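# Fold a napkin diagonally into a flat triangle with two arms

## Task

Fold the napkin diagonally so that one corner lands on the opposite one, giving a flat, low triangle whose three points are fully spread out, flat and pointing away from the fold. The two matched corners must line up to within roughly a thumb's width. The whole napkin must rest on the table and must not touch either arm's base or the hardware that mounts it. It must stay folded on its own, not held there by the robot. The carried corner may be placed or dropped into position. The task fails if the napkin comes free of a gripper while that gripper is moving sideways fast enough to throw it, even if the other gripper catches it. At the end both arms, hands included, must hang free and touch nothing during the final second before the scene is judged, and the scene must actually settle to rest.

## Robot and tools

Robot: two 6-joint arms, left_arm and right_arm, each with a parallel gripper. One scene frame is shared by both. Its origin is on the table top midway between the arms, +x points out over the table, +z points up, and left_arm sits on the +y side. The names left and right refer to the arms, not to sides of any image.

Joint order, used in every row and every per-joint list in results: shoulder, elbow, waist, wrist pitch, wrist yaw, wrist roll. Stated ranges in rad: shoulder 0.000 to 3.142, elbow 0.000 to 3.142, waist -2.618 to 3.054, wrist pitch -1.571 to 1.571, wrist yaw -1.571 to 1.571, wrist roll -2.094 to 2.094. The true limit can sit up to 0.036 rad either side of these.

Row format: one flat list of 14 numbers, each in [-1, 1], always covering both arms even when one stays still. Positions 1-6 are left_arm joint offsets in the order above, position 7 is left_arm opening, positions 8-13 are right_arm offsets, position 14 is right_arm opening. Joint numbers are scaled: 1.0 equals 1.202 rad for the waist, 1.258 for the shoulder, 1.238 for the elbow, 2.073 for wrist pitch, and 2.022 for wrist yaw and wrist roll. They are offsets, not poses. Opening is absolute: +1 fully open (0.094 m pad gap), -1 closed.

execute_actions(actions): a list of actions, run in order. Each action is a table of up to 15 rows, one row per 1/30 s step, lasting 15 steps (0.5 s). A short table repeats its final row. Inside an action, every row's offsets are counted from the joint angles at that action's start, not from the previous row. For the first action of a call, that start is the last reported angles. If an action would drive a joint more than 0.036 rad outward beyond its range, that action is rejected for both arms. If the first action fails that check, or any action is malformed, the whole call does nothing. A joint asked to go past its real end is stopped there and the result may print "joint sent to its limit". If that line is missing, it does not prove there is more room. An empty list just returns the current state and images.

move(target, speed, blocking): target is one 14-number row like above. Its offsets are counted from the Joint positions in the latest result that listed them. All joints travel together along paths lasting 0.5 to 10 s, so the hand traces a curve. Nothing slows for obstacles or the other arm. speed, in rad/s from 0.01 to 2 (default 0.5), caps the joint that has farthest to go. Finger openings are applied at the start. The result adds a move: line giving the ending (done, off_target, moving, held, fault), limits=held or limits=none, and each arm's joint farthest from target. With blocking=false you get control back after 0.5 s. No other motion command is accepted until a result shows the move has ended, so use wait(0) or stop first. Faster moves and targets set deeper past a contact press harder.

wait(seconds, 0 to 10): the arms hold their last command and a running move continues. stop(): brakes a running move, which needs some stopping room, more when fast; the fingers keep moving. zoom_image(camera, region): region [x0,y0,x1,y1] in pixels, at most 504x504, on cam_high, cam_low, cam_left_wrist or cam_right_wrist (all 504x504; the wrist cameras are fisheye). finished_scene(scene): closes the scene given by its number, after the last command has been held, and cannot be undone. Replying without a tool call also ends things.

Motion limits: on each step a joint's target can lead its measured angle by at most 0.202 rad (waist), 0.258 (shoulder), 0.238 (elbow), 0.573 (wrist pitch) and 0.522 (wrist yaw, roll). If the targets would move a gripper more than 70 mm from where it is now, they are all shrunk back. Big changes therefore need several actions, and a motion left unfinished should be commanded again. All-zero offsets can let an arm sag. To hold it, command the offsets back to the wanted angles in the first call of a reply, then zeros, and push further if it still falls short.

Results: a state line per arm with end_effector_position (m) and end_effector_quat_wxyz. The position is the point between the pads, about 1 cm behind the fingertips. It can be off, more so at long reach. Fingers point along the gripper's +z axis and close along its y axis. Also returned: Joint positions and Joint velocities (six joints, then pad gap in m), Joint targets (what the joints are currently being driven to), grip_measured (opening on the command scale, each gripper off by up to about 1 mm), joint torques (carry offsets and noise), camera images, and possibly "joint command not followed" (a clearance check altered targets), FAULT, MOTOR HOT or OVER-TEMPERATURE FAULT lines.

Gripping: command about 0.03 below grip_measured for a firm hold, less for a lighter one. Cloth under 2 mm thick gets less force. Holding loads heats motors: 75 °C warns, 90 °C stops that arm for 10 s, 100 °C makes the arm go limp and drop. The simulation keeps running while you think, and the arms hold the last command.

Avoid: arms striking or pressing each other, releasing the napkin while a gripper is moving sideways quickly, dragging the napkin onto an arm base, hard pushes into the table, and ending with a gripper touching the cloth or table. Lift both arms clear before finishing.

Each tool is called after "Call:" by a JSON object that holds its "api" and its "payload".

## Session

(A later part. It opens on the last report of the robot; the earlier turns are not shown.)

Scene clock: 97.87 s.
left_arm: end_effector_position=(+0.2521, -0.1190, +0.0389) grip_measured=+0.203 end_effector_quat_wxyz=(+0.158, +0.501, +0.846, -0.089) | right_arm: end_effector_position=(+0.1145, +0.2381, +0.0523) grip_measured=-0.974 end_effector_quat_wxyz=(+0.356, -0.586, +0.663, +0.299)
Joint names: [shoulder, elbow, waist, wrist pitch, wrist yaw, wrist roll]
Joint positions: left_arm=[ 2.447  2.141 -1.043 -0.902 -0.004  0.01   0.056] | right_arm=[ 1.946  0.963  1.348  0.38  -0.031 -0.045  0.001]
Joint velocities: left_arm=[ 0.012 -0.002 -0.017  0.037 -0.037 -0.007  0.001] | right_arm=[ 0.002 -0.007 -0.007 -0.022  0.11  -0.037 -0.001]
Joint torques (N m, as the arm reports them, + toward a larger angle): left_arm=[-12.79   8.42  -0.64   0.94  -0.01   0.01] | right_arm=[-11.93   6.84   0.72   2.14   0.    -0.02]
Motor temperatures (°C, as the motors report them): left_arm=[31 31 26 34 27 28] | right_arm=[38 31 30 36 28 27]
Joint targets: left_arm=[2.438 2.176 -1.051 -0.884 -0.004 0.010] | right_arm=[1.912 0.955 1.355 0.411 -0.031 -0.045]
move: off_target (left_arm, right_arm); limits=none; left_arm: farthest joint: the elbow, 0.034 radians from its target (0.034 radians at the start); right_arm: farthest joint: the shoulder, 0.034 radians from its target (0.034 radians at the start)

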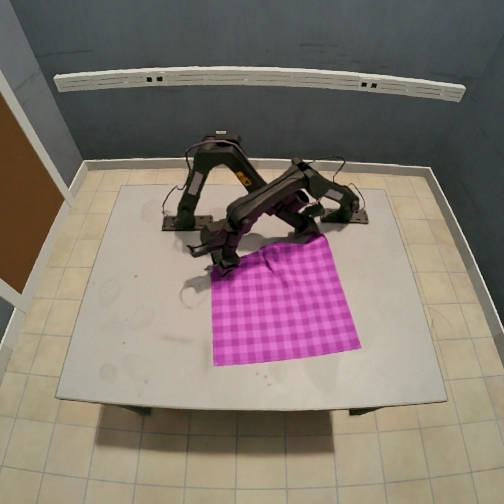

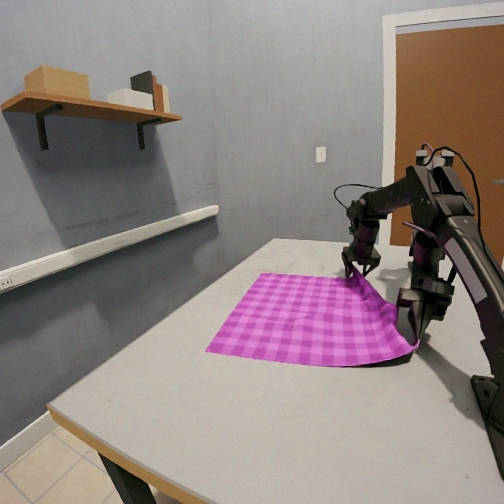

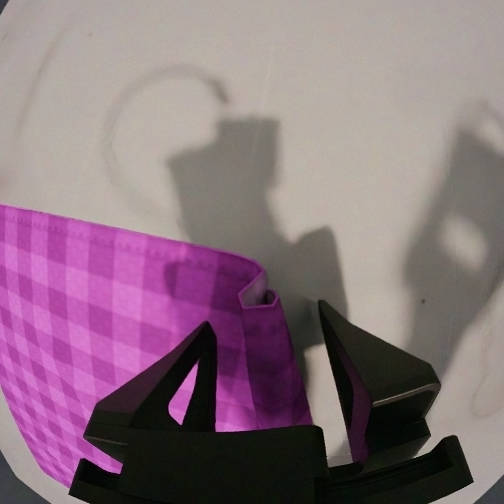

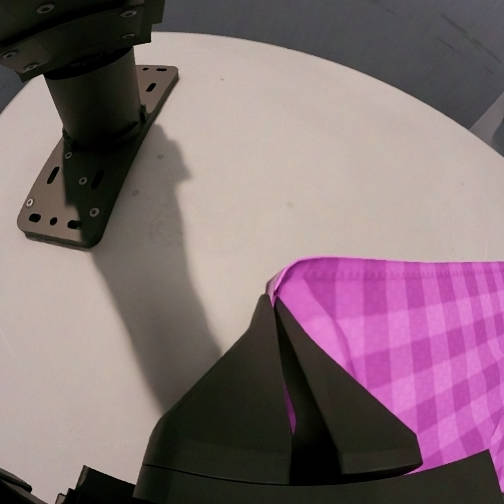

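Close, then lift and move toward -x.

Call:
{"api": "move", "payload": {"target": [-0.007,0.028,-0.006,0.009,0,0,-1, -0.027,-0.006,0.006,0.015,0,0,-1], "speed": 0.1}}

Call:
{"api": "move", "payload": {"target": [-0.10,0.028,-0.07,0.009,0,0,-1, -0.027,-0.006,0.006,0.015,0,0,-1], "speed": 0.08}}

Call:
{"api": "zoom_image", "payload": {"camera": "cam_low", "region": [300, 230, 420, 330]}}

Scene clock: 99.60 s.
left_arm: end_effector_position=(+0.2521, -0.1190, +0.0389) grip_measured=-0.977 end_effector_quat_wxyz=(+0.158, +0.501, +0.846, -0.089) | right_arm: end_effector_position=(+0.1145, +0.2381, +0.0523) grip_measured=-0.974 end_effector_quat_wxyz=(+0.356, -0.586, +0.663, +0.299)
Joint names: [shoulder, elbow, waist, wrist pitch, wrist yaw, wrist roll]
Joint positions: left_arm=[ 2.447  2.141 -1.043 -0.902 -0.004  0.01   0.001] | right_arm=[ 1.946  0.963  1.348  0.38  -0.031 -0.045  0.001]
Joint velocities: left_arm=[-0.007  0.002 -0.007  0.066 -0.007 -0.066 -0.001] | right_arm=[-0.017  0.012  0.002  0.007 -0.022  0.037 -0.   ]
Joint torques (N m, as the arm reports them, + toward a larger angle): left_arm=[-12.78   8.49  -0.61   0.91   0.01   0.02] | right_arm=[-11.94   6.85   0.73   2.14   0.01  -0.02]
Motor temperatures (°C, as the motors report them): left_arm=[32 31 26 34 27 28] | right_arm=[38 31 30 36 28 27]
Joint targets: left_arm=[2.438 2.176 -1.051 -0.883 -0.004 0.010] | right_arm=[1.912 0.955 1.355 0.411 -0.031 -0.045]
move: off_target (left_arm, right_arm); limits=held; held on 1 of 21 steps (left_arm); left_arm: farthest joint: the elbow, 0.034 radians from its target (0.034 radians at the start); right_arm: farthest joint: the shoulder, 0.034 radians from its target (0.034 radians at the start)
joint command not followed: on one or more control steps a check withheld the commanded joint targets of the left arm, and it was not sent them on those steps.
cause: the commanded joint targets would bring a part of the robot too close to another arm (this arm's upper arm (the part past the shoulder) and the other arm's wrist (the part past the wrist pitch)); next, command targets that bring no part of the robot closer to that arm.

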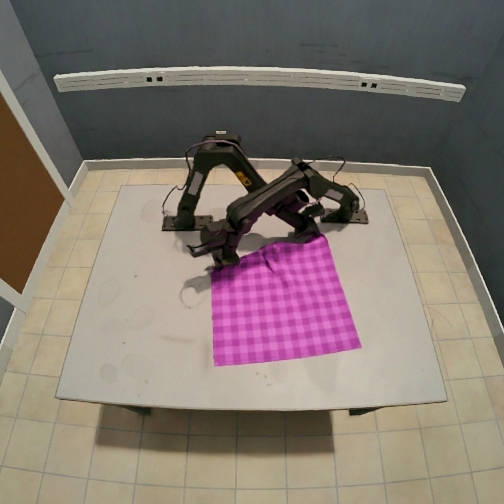

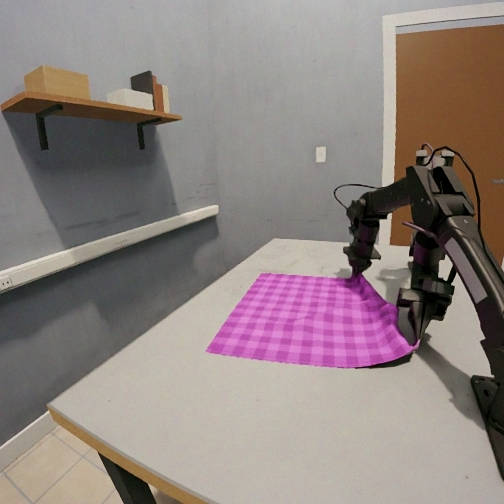

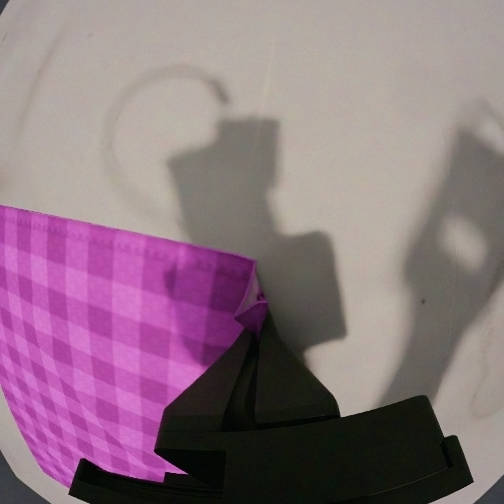

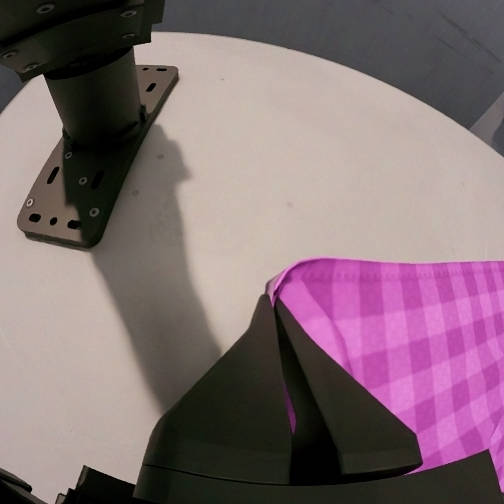

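Scene clock: 101.50 s.
left_arm: end_effector_position=(+0.2159, -0.1433, +0.0897) grip_measured=-0.977 end_effector_quat_wxyz=(+0.192, +0.528, +0.819, -0.119) | right_arm: end_effector_position=(+0.1145, +0.2381, +0.0523) grip_measured=-0.974 end_effector_quat_wxyz=(+0.356, -0.586, +0.663, +0.299)
Joint names: [shoulder, elbow, waist, wrist pitch, wrist yaw, wrist roll]
Joint positions: left_arm=[ 2.354  2.141 -1.12  -0.902 -0.004  0.01   0.001] | right_arm=[ 1.946  0.963  1.348  0.38  -0.031 -0.045  0.001]
Joint velocities: left_arm=[-0.007 -0.027  0.002 -0.037 -0.007 -0.007 -0.   ] | right_arm=[-0.007  0.002 -0.007  0.095 -0.051 -0.007  0.001]
Joint torques (N m, as the arm reports them, + toward a larger angle): left_arm=[-14.09   8.6   -0.65   1.05  -0.01  -0.02] | right_arm=[-11.93   6.84   0.73   2.14   0.    -0.02]
Motor temperatures (°C, as the motors report them): left_arm=[33 31 26 34 27 28] | right_arm=[38 30 30 36 28 27]
Joint targets: left_arm=[2.321 2.176 -1.128 -0.883 -0.004 0.010] | right_arm=[1.912 0.955 1.355 0.411 -0.031 -0.045]
move: off_target (left_arm, right_arm); limits=held; held on 1 of 57 steps (left_arm); left_arm: farthest joint: the elbow, 0.034 radians from its target (0.034 radians at the start); right_arm: farthest joint: the shoulder, 0.034 radians from its target (0.034 radians at the start)
joint command not followed: on one or more control steps a check withheld the commanded joint targets of the left arm, and it was not sent them on those steps.
cause: the commanded joint targets would bring a part of the robot too close to another arm (this arm's upper arm (the part past the shoulder) and the other arm's wrist (the part past the wrist pitch)); next, command targets that bring no part of the robot closer to that arm.

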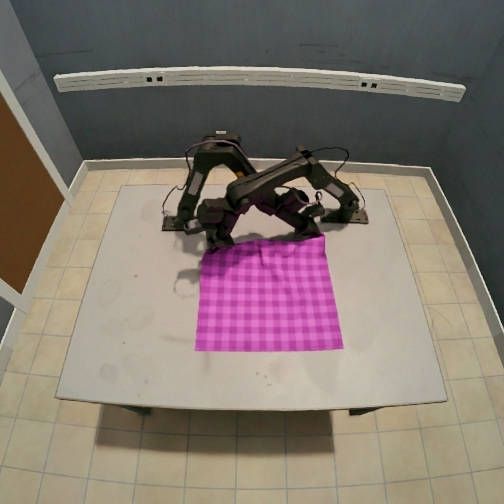

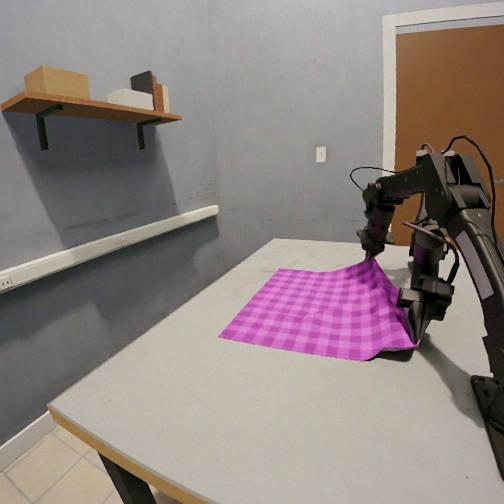

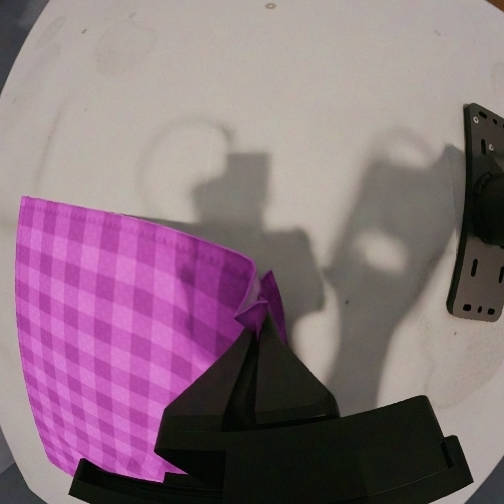

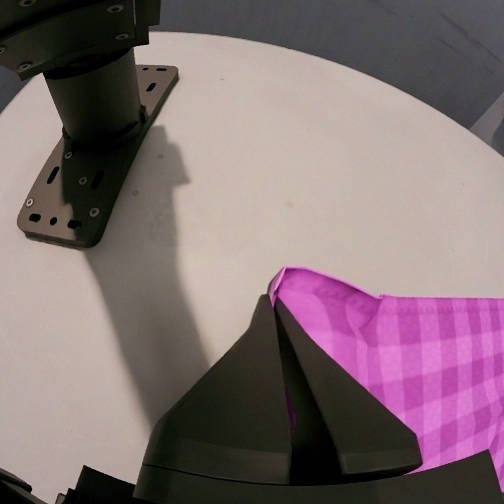

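Region (300, 230, 420, 330) of cam_low's 504x504 image, scaled by 4.200, with more detail than that image has.

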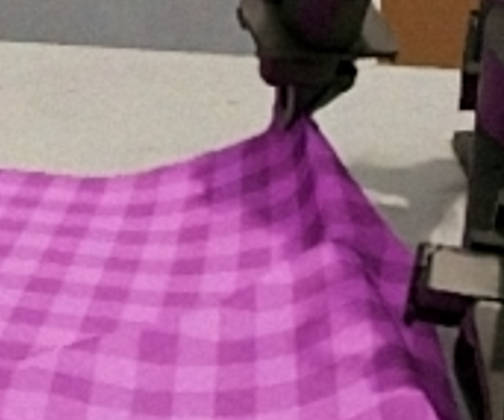

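Call:
{"api": "move", "payload": {"target": [-0.026,0.028,-0.006,0.009,0,0,0.6, -0.027,-0.006,0.006,0.015,0,0,-1], "speed": 0.1}}

Call:
{"api": "wait", "payload": {"seconds": 2}}

Scene clock: 103.10 s.
left_arm: end_effector_position=(+0.2158, -0.1432, +0.0896) grip_measured=+0.597 end_effector_quat_wxyz=(+0.192, +0.528, +0.819, -0.119) | right_arm: end_effector_position=(+0.1145, +0.2381, +0.0523) grip_measured=-0.974 end_effector_quat_wxyz=(+0.356, -0.586, +0.663, +0.299)
Joint names: [shoulder, elbow, waist, wrist pitch, wrist yaw, wrist roll]
Joint positions: left_arm=[ 2.354  2.141 -1.12  -0.903 -0.004  0.01   0.075] | right_arm=[ 1.946  0.963  1.348  0.38  -0.031 -0.045  0.001]
Joint velocities: left_arm=[-0.002  0.012 -0.002 -0.081 -0.081 -0.007  0.001] | right_arm=[ 0.002 -0.012  0.007  0.037 -0.066 -0.022 -0.   ]
Joint torques (N m, as the arm reports them, + toward a larger angle): left_arm=[-14.05   8.57  -0.62   1.07   0.03   0.01] | right_arm=[-11.93   6.85   0.73   2.13   0.01  -0.02]
Motor temperatures (°C, as the motors report them): left_arm=[33 31 26 34 27 28] | right_arm=[38 30 30 37 28 27]
Joint targets: left_arm=[2.321 2.176 -1.127 -0.883 -0.004 0.010] | right_arm=[1.912 0.955 1.355 0.411 -0.031 -0.045]
move: off_target (left_arm, right_arm); limits=none; left_arm: farthest joint: the elbow, 0.034 radians from its target (0.034 radians at the start); right_arm: farthest joint: the shoulder, 0.034 radians from its target (0.034 radians at the start)

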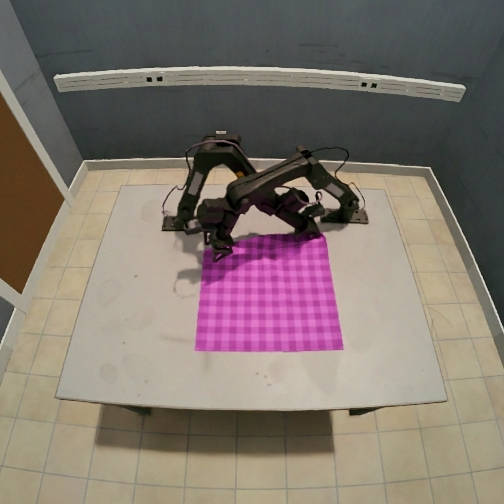

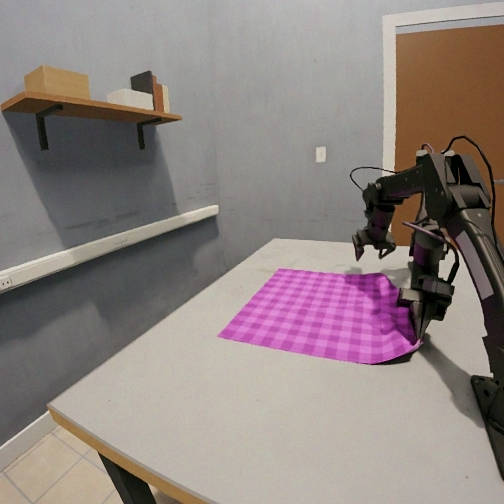

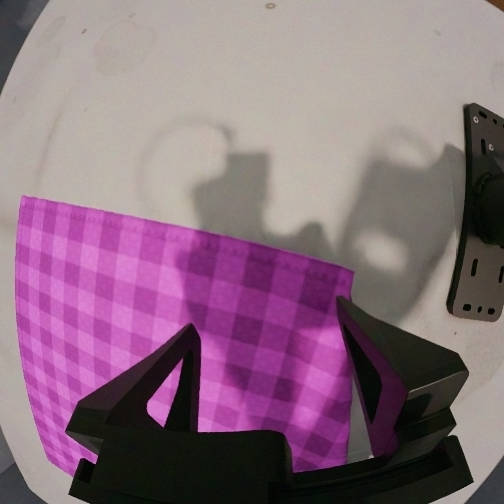

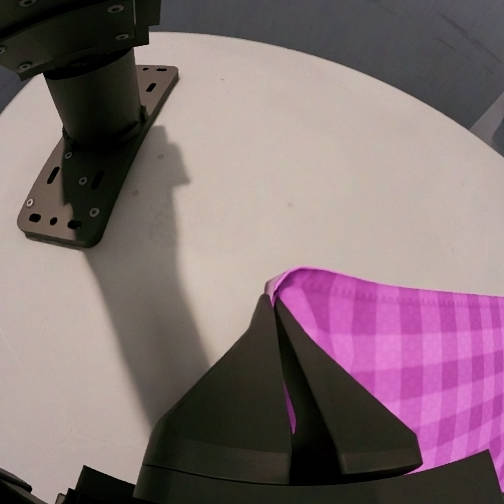

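Scene clock: 105.10 s.
left_arm: end_effector_position=(+0.2159, -0.1433, +0.0896) grip_measured=+0.597 end_effector_quat_wxyz=(+0.192, +0.528, +0.819, -0.119) | right_arm: end_effector_position=(+0.1145, +0.2381, +0.0523) grip_measured=-0.974 end_effector_quat_wxyz=(+0.356, -0.586, +0.663, +0.299)
Joint names: [shoulder, elbow, waist, wrist pitch, wrist yaw, wrist roll]
Joint positions: left_arm=[ 2.354  2.141 -1.12  -0.902 -0.004  0.01   0.075] | right_arm=[ 1.946  0.963  1.348  0.38  -0.031 -0.045  0.001]
Joint velocities: left_arm=[ 0.027  0.002  0.012  0.11  -0.066  0.066 -0.   ] | right_arm=[-0.017  0.017  0.002 -0.037 -0.022 -0.037  0.001]
Joint torques (N m, as the arm reports them, + toward a larger angle): left_arm=[-13.97   8.57  -0.68   1.06   0.     0.01] | right_arm=[-11.94   6.84   0.73   2.14   0.    -0.02]
Motor temperatures (°C, as the motors report them): left_arm=[34 31 26 34 27 28] | right_arm=[38 30 30 37 28 27]
Joint targets: left_arm=[2.321 2.176 -1.127 -0.883 -0.004 0.010] | right_arm=[1.912 0.955 1.355 0.411 -0.031 -0.045]
wait: 2.00 s; at rest by 0.17 s

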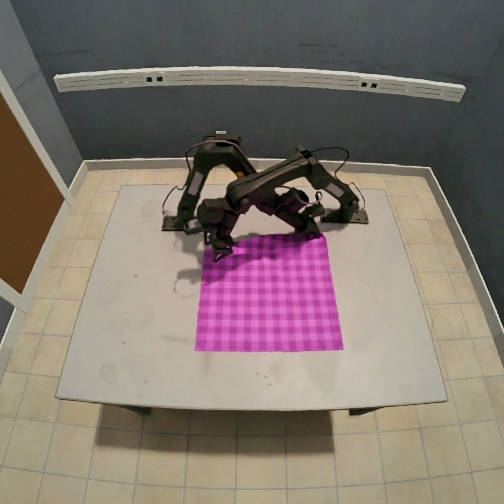

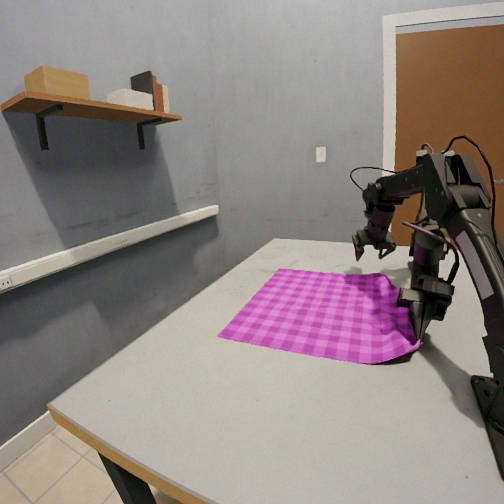

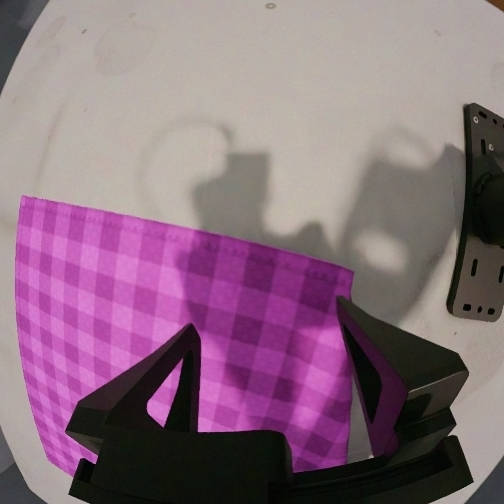

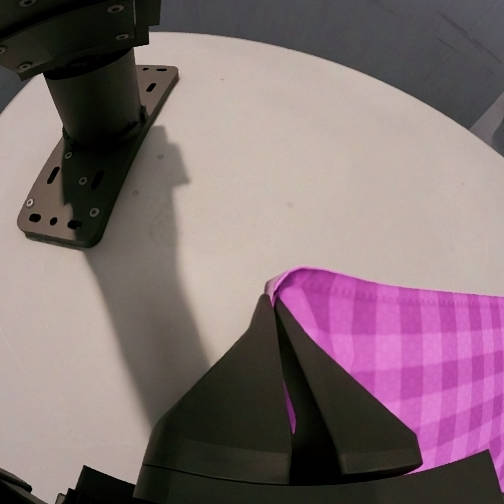

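Call:
{"api": "move", "payload": {"target": [0.129,0.116,0.237,0.009,0,0,-1, -0.027,-0.006,0.006,0.015,0,0,-1], "speed": 0.2}}

Call:
{"api": "zoom_image", "payload": {"camera": "cam_high", "region": [150, 210, 370, 390]}}

Scene clock: 109.83 s.
left_arm: end_effector_position=(+0.3195, -0.0898, +0.0404) grip_measured=-0.996 end_effector_quat_wxyz=(+0.174, +0.445, +0.875, -0.083) | right_arm: end_effector_position=(+0.1145, +0.2381, +0.0523) grip_measured=-0.974 end_effector_quat_wxyz=(+0.356, -0.586, +0.663, +0.299)
Joint names: [shoulder, elbow, waist, wrist pitch, wrist yaw, wrist roll]
Joint positions: left_arm=[ 2.486  2.21  -0.917 -0.907 -0.006  0.01   0.   ] | right_arm=[ 1.946  0.963  1.348  0.38  -0.031 -0.045  0.001]
Joint velocities: left_arm=[-0.007  0.002 -0.012 -0.081  0.022 -0.022 -0.001] | right_arm=[ 0.007 -0.017 -0.002  0.022  0.066 -0.007 -0.   ]
Joint torques (N m, as the arm reports them, + toward a larger angle): left_arm=[-12.99   5.84  -0.24   0.82   0.02   0.03] | right_arm=[-9.39  7.49  0.05  1.79  0.01 -0.02]
Motor temperatures (°C, as the motors report them): left_arm=[36 31 26 34 27 28] | right_arm=[38 30 30 37 28 27]
Joint targets: left_arm=[2.476 2.210 -0.921 -0.904 -0.005 0.010] | right_arm=[1.946 0.963 1.348 0.380 -0.031 -0.045]
move: held (left_arm, right_arm); limits=held; held on 18 of 50 steps (left_arm, right_arm), including the last (left_arm, right_arm); left_arm: farthest joint: the waist, 0.082 radians from its target (0.285 radians at the start); right_arm: farthest joint: the shoulder, 0.034 radians from its target (0.034 radians at the start)
joint command not followed: on one or more control steps a check withheld the commanded joint targets of the left arm, and it was not sent them on those steps. On the call's last step the targets were still withheld.
cause: the commanded joint targets would bring a part of the robot too close to another arm (this arm's upper arm (the part past the shoulder) and the other arm's wrist (the part past the wrist pitch)); next, command targets that bring no part of the robot closer to that arm.
joint command not followed: on one or more control steps a check withheld the commanded joint targets of the right arm, and it was not sent them on those steps. On the call's last step the targets were still withheld.
cause: the commanded joint targets would bring a part of the robot too close to another arm (this arm's wrist (the part past the wrist pitch) and the other arm's upper arm (the part past the shoulder)); next, command targets that bring no part of the robot closer to that arm.

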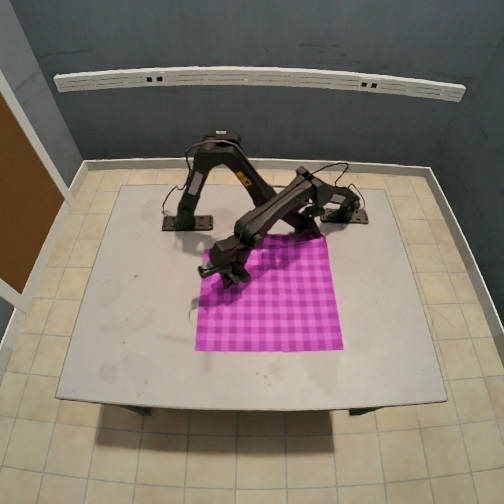

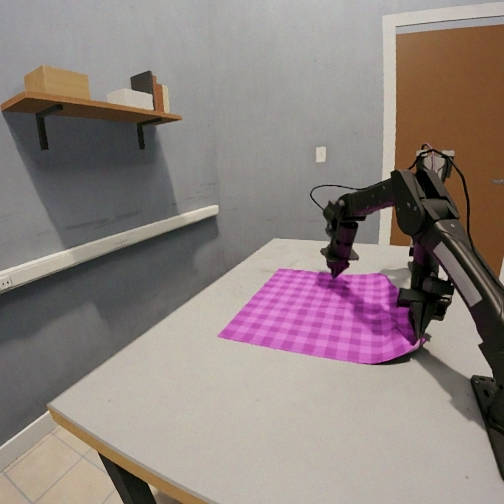

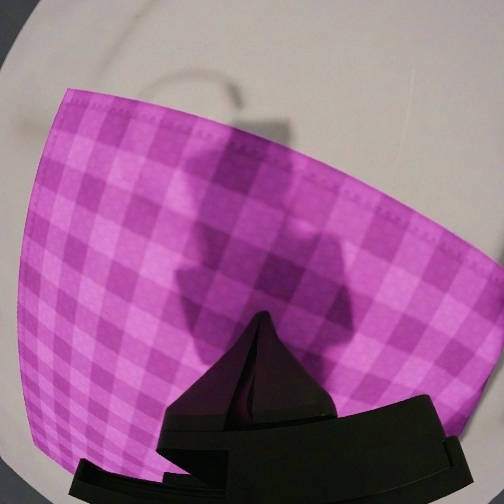

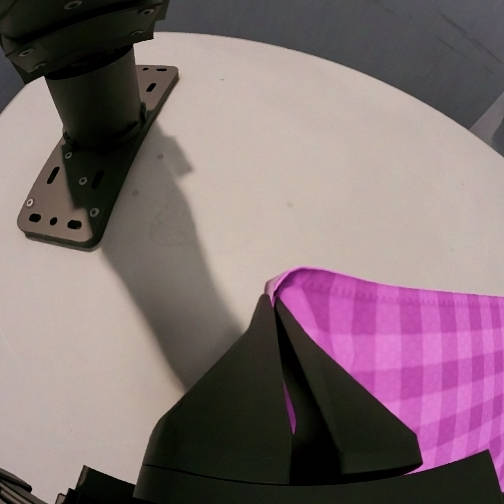

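Region (150, 210, 370, 390) of cam_high's 504x504 image, scaled by 2.291, with more detail than that image has; it fills the top 412 rows of this view, and the rest is white.

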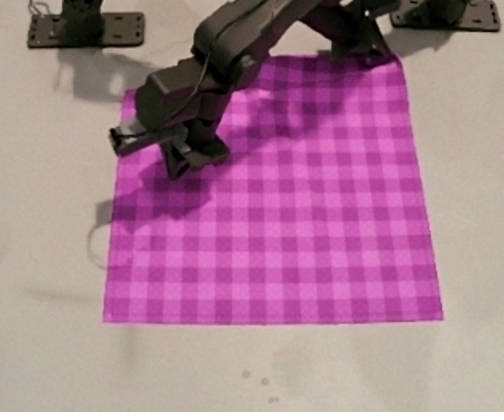

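Call:
{"api": "move", "payload": {"target": [-0.222,-0.51,0.02,0.379,0,0,-1, 0.04,0,0,0.015,0,0,-1], "speed": 0.3}}

Scene clock: 114.37 s.
left_arm: end_effector_position=(+0.3343, -0.0948, +0.0453) grip_measured=-0.996 end_effector_quat_wxyz=(+0.340, +0.413, +0.829, -0.162) | right_arm: end_effector_position=(+0.1140, +0.2352, +0.0303) grip_measured=-0.974 end_effector_quat_wxyz=(+0.341, -0.593, +0.671, +0.288)
Joint names: [shoulder, elbow, waist, wrist pitch, wrist yaw, wrist roll]
Joint positions: left_arm=[ 2.242  1.585 -0.902 -0.142 -0.006  0.01   0.   ] | right_arm=[ 1.993  0.963  1.348  0.384 -0.031 -0.045  0.001]
Joint velocities: left_arm=[ 0.012 -0.012  0.017 -0.037  0.095  0.022  0.   ] | right_arm=[ 0.007  0.012 -0.007  0.081 -0.022 -0.007 -0.   ]
Joint torques (N m, as the arm reports them, + toward a larger angle): left_arm=[-13.46   5.36   0.87   1.43   0.02   0.03] | right_arm=[-9.32  7.24  0.03  2.05  0.   -0.02]
Motor temperatures (°C, as the motors report them): left_arm=[37 31 26 34 27 28] | right_arm=[37 30 30 37 28 27]
Joint targets: left_arm=[2.207 1.578 -0.893 -0.121 -0.006 0.010] | right_arm=[1.997 0.963 1.348 0.410 -0.031 -0.045]
move: off_target (left_arm, right_arm); limits=held; held on 1 of 99 steps (left_arm); left_arm: farthest joint: the shoulder, 0.035 radians from its target (0.279 radians at the start); right_arm: farthest joint: the wrist pitch, 0.027 radians from its target (0.032 radians at the start)
joint command not followed: on one or more control steps a check withheld the commanded joint targets of the left arm, and it was not sent them on those steps.
cause: the commanded joint targets would bring a part of the robot too close to another arm (this arm's upper arm (the part past the shoulder) and the other arm's wrist (the part past the wrist pitch)); next, command targets that bring no part of the robot closer to that arm.

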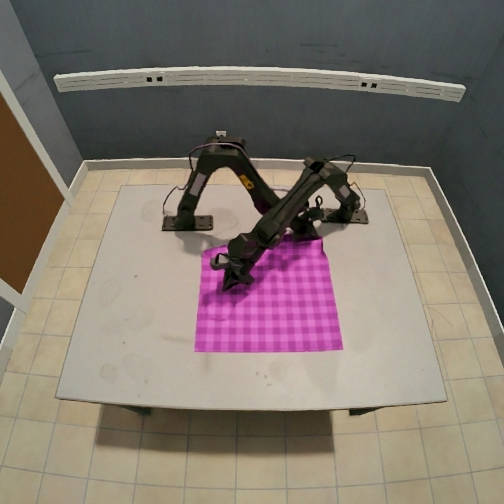

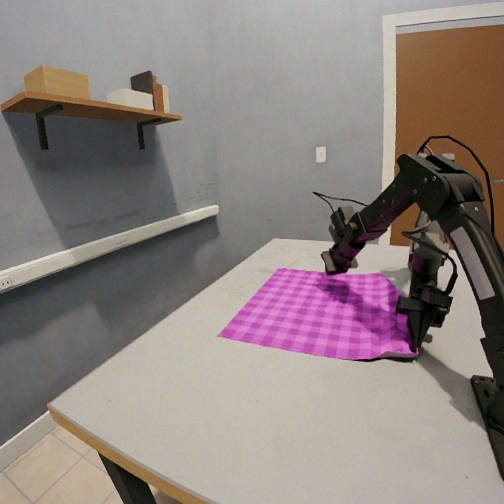

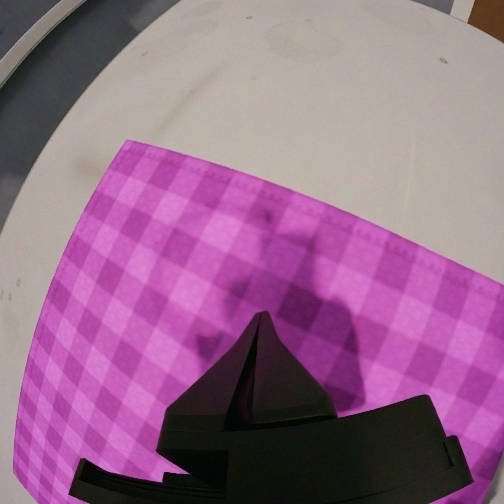

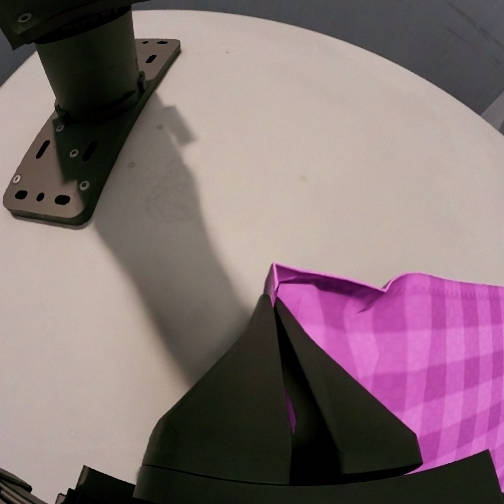

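Descend to contact.

Call:
{"api": "move", "payload": {"target": [0.055,0,0,0.01,0,0,-1, 0,0,0,0.013,0,0,-1], "speed": 0.05}}

Scene clock: 116.63 s.
left_arm: end_effector_position=(+0.3347, -0.0952, +0.0206) grip_measured=-0.996 end_effector_quat_wxyz=(+0.330, +0.415, +0.833, -0.157) | right_arm: end_effector_position=(+0.1140, +0.2352, +0.0303) grip_measured=-0.974 end_effector_quat_wxyz=(+0.341, -0.593, +0.671, +0.288)
Joint names: [shoulder, elbow, waist, wrist pitch, wrist yaw, wrist roll]
Joint positions: left_arm=[ 2.293  1.585 -0.902 -0.115 -0.006  0.01   0.   ] | right_arm=[ 1.993  0.963  1.348  0.384 -0.031 -0.045  0.001]
Joint velocities: left_arm=[ 0.002 -0.007 -0.007  0.037 -0.022  0.022 -0.001] | right_arm=[-0.012 -0.022 -0.022  0.051 -0.007  0.095 -0.   ]
Joint torques (N m, as the arm reports them, + toward a larger angle): left_arm=[-10.03   5.72   0.     1.19   0.01   0.  ] | right_arm=[-9.58  7.25  0.03  2.05  0.   -0.02]
Motor temperatures (°C, as the motors report them): left_arm=[37 31 26 34 27 28] | right_arm=[37 30 30 37 28 27]
Joint targets: left_arm=[2.311 1.585 -0.902 -0.122 -0.006 0.010] | right_arm=[1.993 0.963 1.348 0.411 -0.031 -0.045]
move: off_target (right_arm); limits=none; left_arm: farthest joint: the shoulder, 0.018 radians from its target (0.070 radians at the start); right_arm: farthest joint: the wrist pitch, 0.027 radians from its target (0.027 radians at the start)

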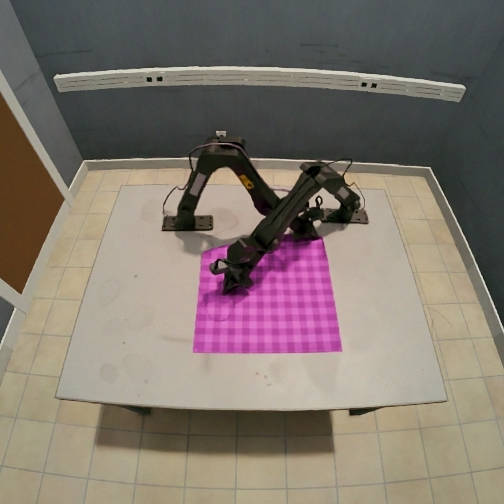

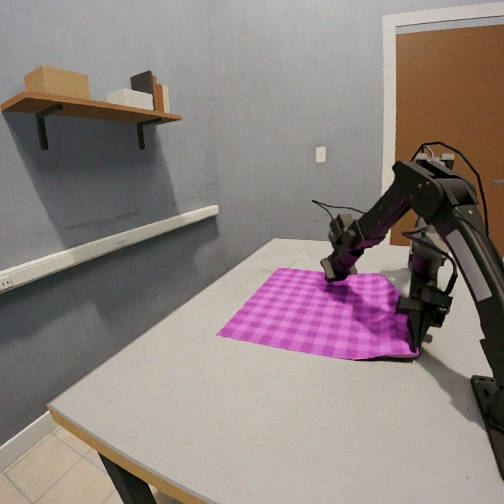

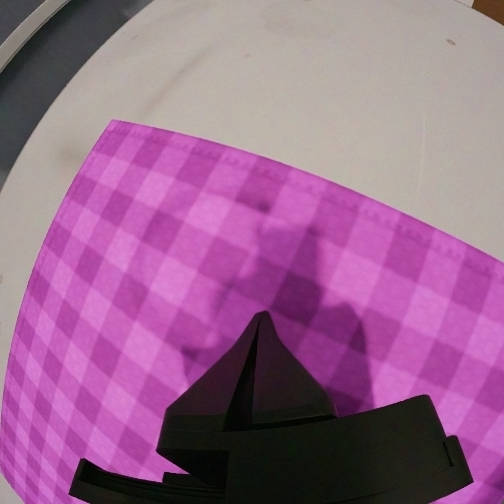

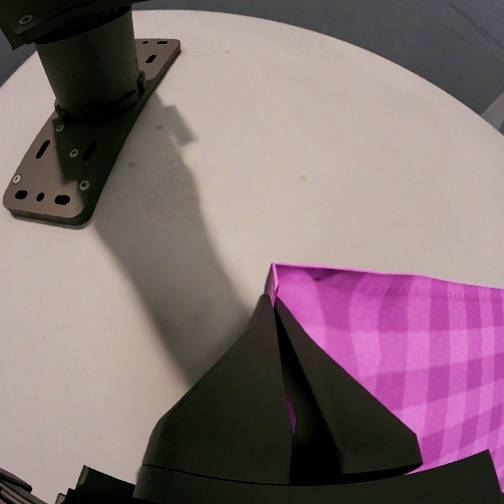

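In contact; the cloth follows. Drag.

Call:
{"api": "move", "payload": {"target": [0.014,0,0.10,-0.003,0,0,-1, 0,0,0,0.013,0,0,-1], "speed": 0.06}}

Call:
{"api": "zoom_image", "payload": {"camera": "cam_high", "region": [150, 210, 370, 390]}}

Scene clock: 119.70 s.
left_arm: end_effector_position=(+0.3829, -0.0561, +0.0206) grip_measured=-0.996 end_effector_quat_wxyz=(+0.340, +0.371, +0.852, -0.144) | right_arm: end_effector_position=(+0.1140, +0.2352, +0.0303) grip_measured=-0.974 end_effector_quat_wxyz=(+0.341, -0.593, +0.671, +0.288)
Joint names: [shoulder, elbow, waist, wrist pitch, wrist yaw, wrist roll]
Joint positions: left_arm=[ 2.297  1.585 -0.794 -0.103  0.001  0.01   0.   ] | right_arm=[ 1.993  0.963  1.348  0.384 -0.031 -0.045  0.001]
Joint velocities: left_arm=[ 0.002 -0.002 -0.007  0.022 -0.037  0.051 -0.001] | right_arm=[ 0.007 -0.017  0.002  0.051 -0.022  0.11  -0.001]
Joint torques (N m, as the arm reports them, + toward a larger angle): left_arm=[-10.2    5.81   1.13   1.05  -0.06   0.01] | right_arm=[-9.59  7.24  0.03  2.05  0.   -0.02]
Motor temperatures (°C, as the motors report them): left_arm=[37 31 26 34 27 28] | right_arm=[37 30 30 37 28 27]
Joint targets: left_arm=[2.311 1.585 -0.781 -0.121 -0.006 0.010] | right_arm=[1.993 0.963 1.348 0.411 -0.031 -0.045]
move: off_target (right_arm); limits=none; left_arm: farthest joint: the wrist pitch, 0.018 radians from its target (0.007 radians at the start); right_arm: farthest joint: the wrist pitch, 0.027 radians from its target (0.027 radians at the start)

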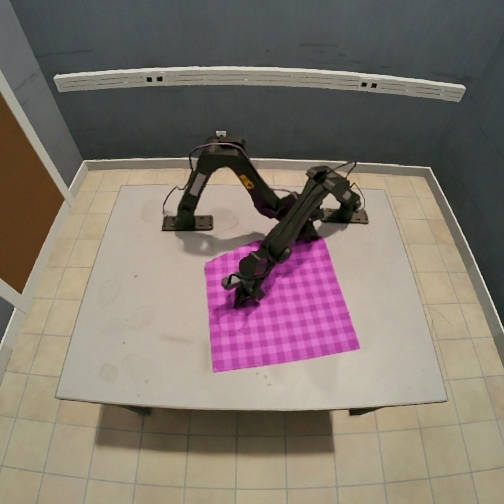

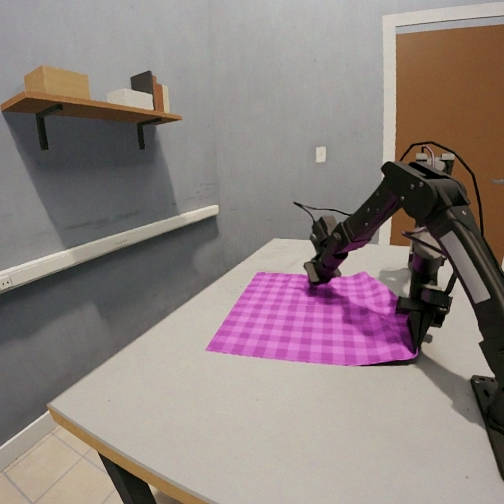

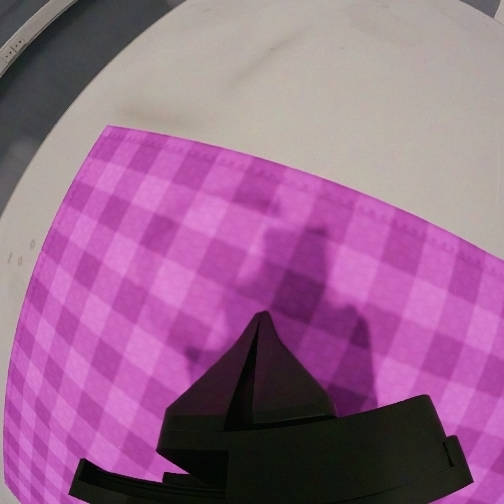

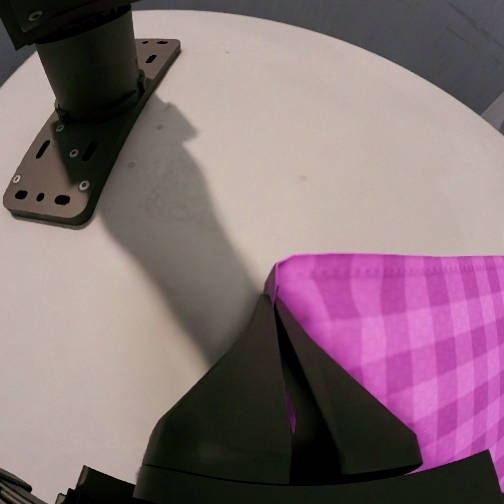

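Region (150, 210, 370, 390) of cam_high's 504x504 image, scaled by 2.291, with more detail than that image has; it fills the top 412 rows of this view, and the rest is white.

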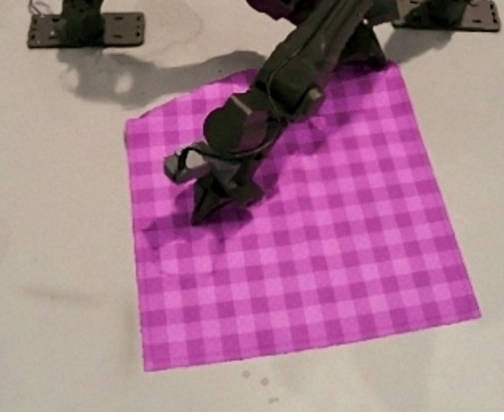

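Seems to be unrolling somewhat. Continue.

Call:
{"api": "move", "payload": {"target": [0.011,0,0.10,-0.008,0,0,-1, 0,0,0,0.013,0,0,-1], "speed": 0.06}}

Call:
{"api": "zoom_image", "payload": {"camera": "cam_high", "region": [170, 220, 390, 400]}}

Scene clock: 122.57 s.
left_arm: end_effector_position=(+0.4271, -0.0099, +0.0212) grip_measured=-0.996 end_effector_quat_wxyz=(+0.348, +0.324, +0.870, -0.127) | right_arm: end_effector_position=(+0.1140, +0.2352, +0.0303) grip_measured=-0.974 end_effector_quat_wxyz=(+0.341, -0.593, +0.671, +0.288)
Joint names: [shoulder, elbow, waist, wrist pitch, wrist yaw, wrist roll]
Joint positions: left_arm=[ 2.297  1.585 -0.685 -0.1    0.005  0.01   0.   ] | right_arm=[ 1.993  0.963  1.348  0.384 -0.031 -0.045  0.001]
Joint velocities: left_arm=[-0.027  0.017 -0.007  0.022 -0.037 -0.022 -0.   ] | right_arm=[-0.002 -0.012  0.002 -0.066 -0.066 -0.037 -0.001]
Joint torques (N m, as the arm reports them, + toward a larger angle): left_arm=[-10.37   5.87   0.93   1.06  -0.05   0.01] | right_arm=[-9.59  7.24  0.02  2.05  0.   -0.02]
Motor temperatures (°C, as the motors report them): left_arm=[37 31 26 34 27 28] | right_arm=[37 30 30 37 28 27]
Joint targets: left_arm=[2.311 1.585 -0.674 -0.119 0.001 0.010] | right_arm=[1.993 0.963 1.348 0.411 -0.031 -0.045]
move: off_target (right_arm); limits=none; left_arm: farthest joint: the wrist pitch, 0.020 radians from its target (0.017 radians at the start); right_arm: farthest joint: the wrist pitch, 0.027 radians from its target (0.027 radians at the start)

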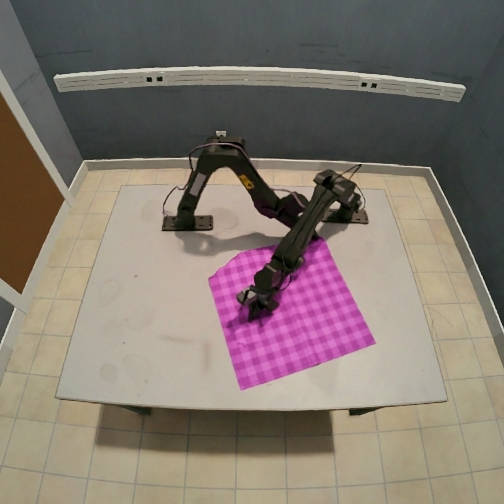

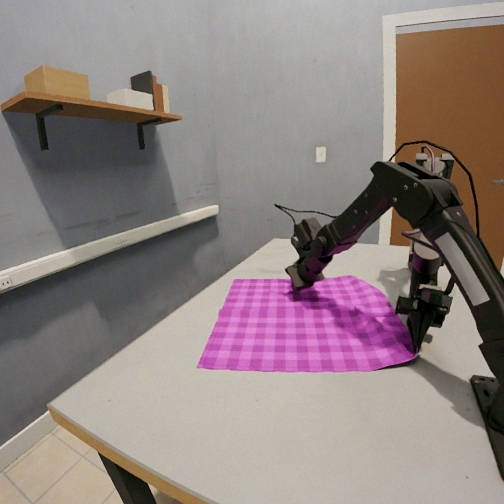

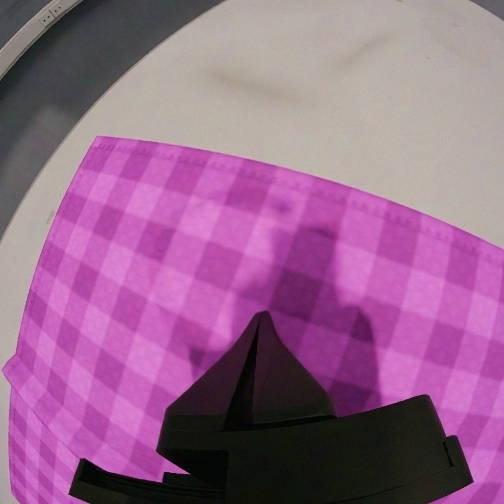

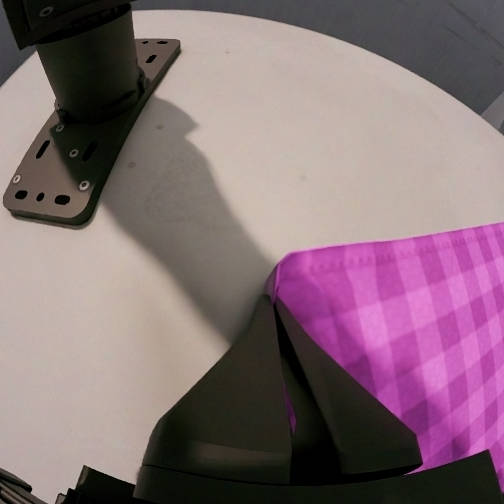

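Region (170, 220, 390, 400) of cam_high's 504x504 image, scaled by 2.291, with more detail than that image has; it fills the top 412 rows of this view, and the rest is white.

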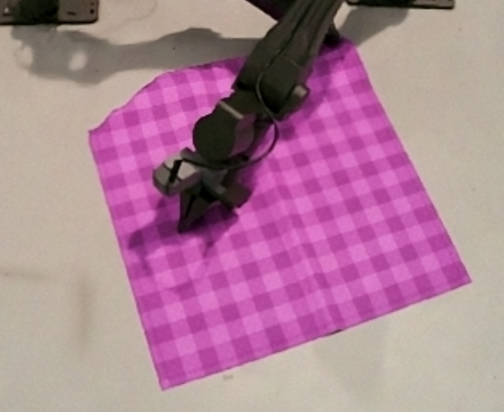

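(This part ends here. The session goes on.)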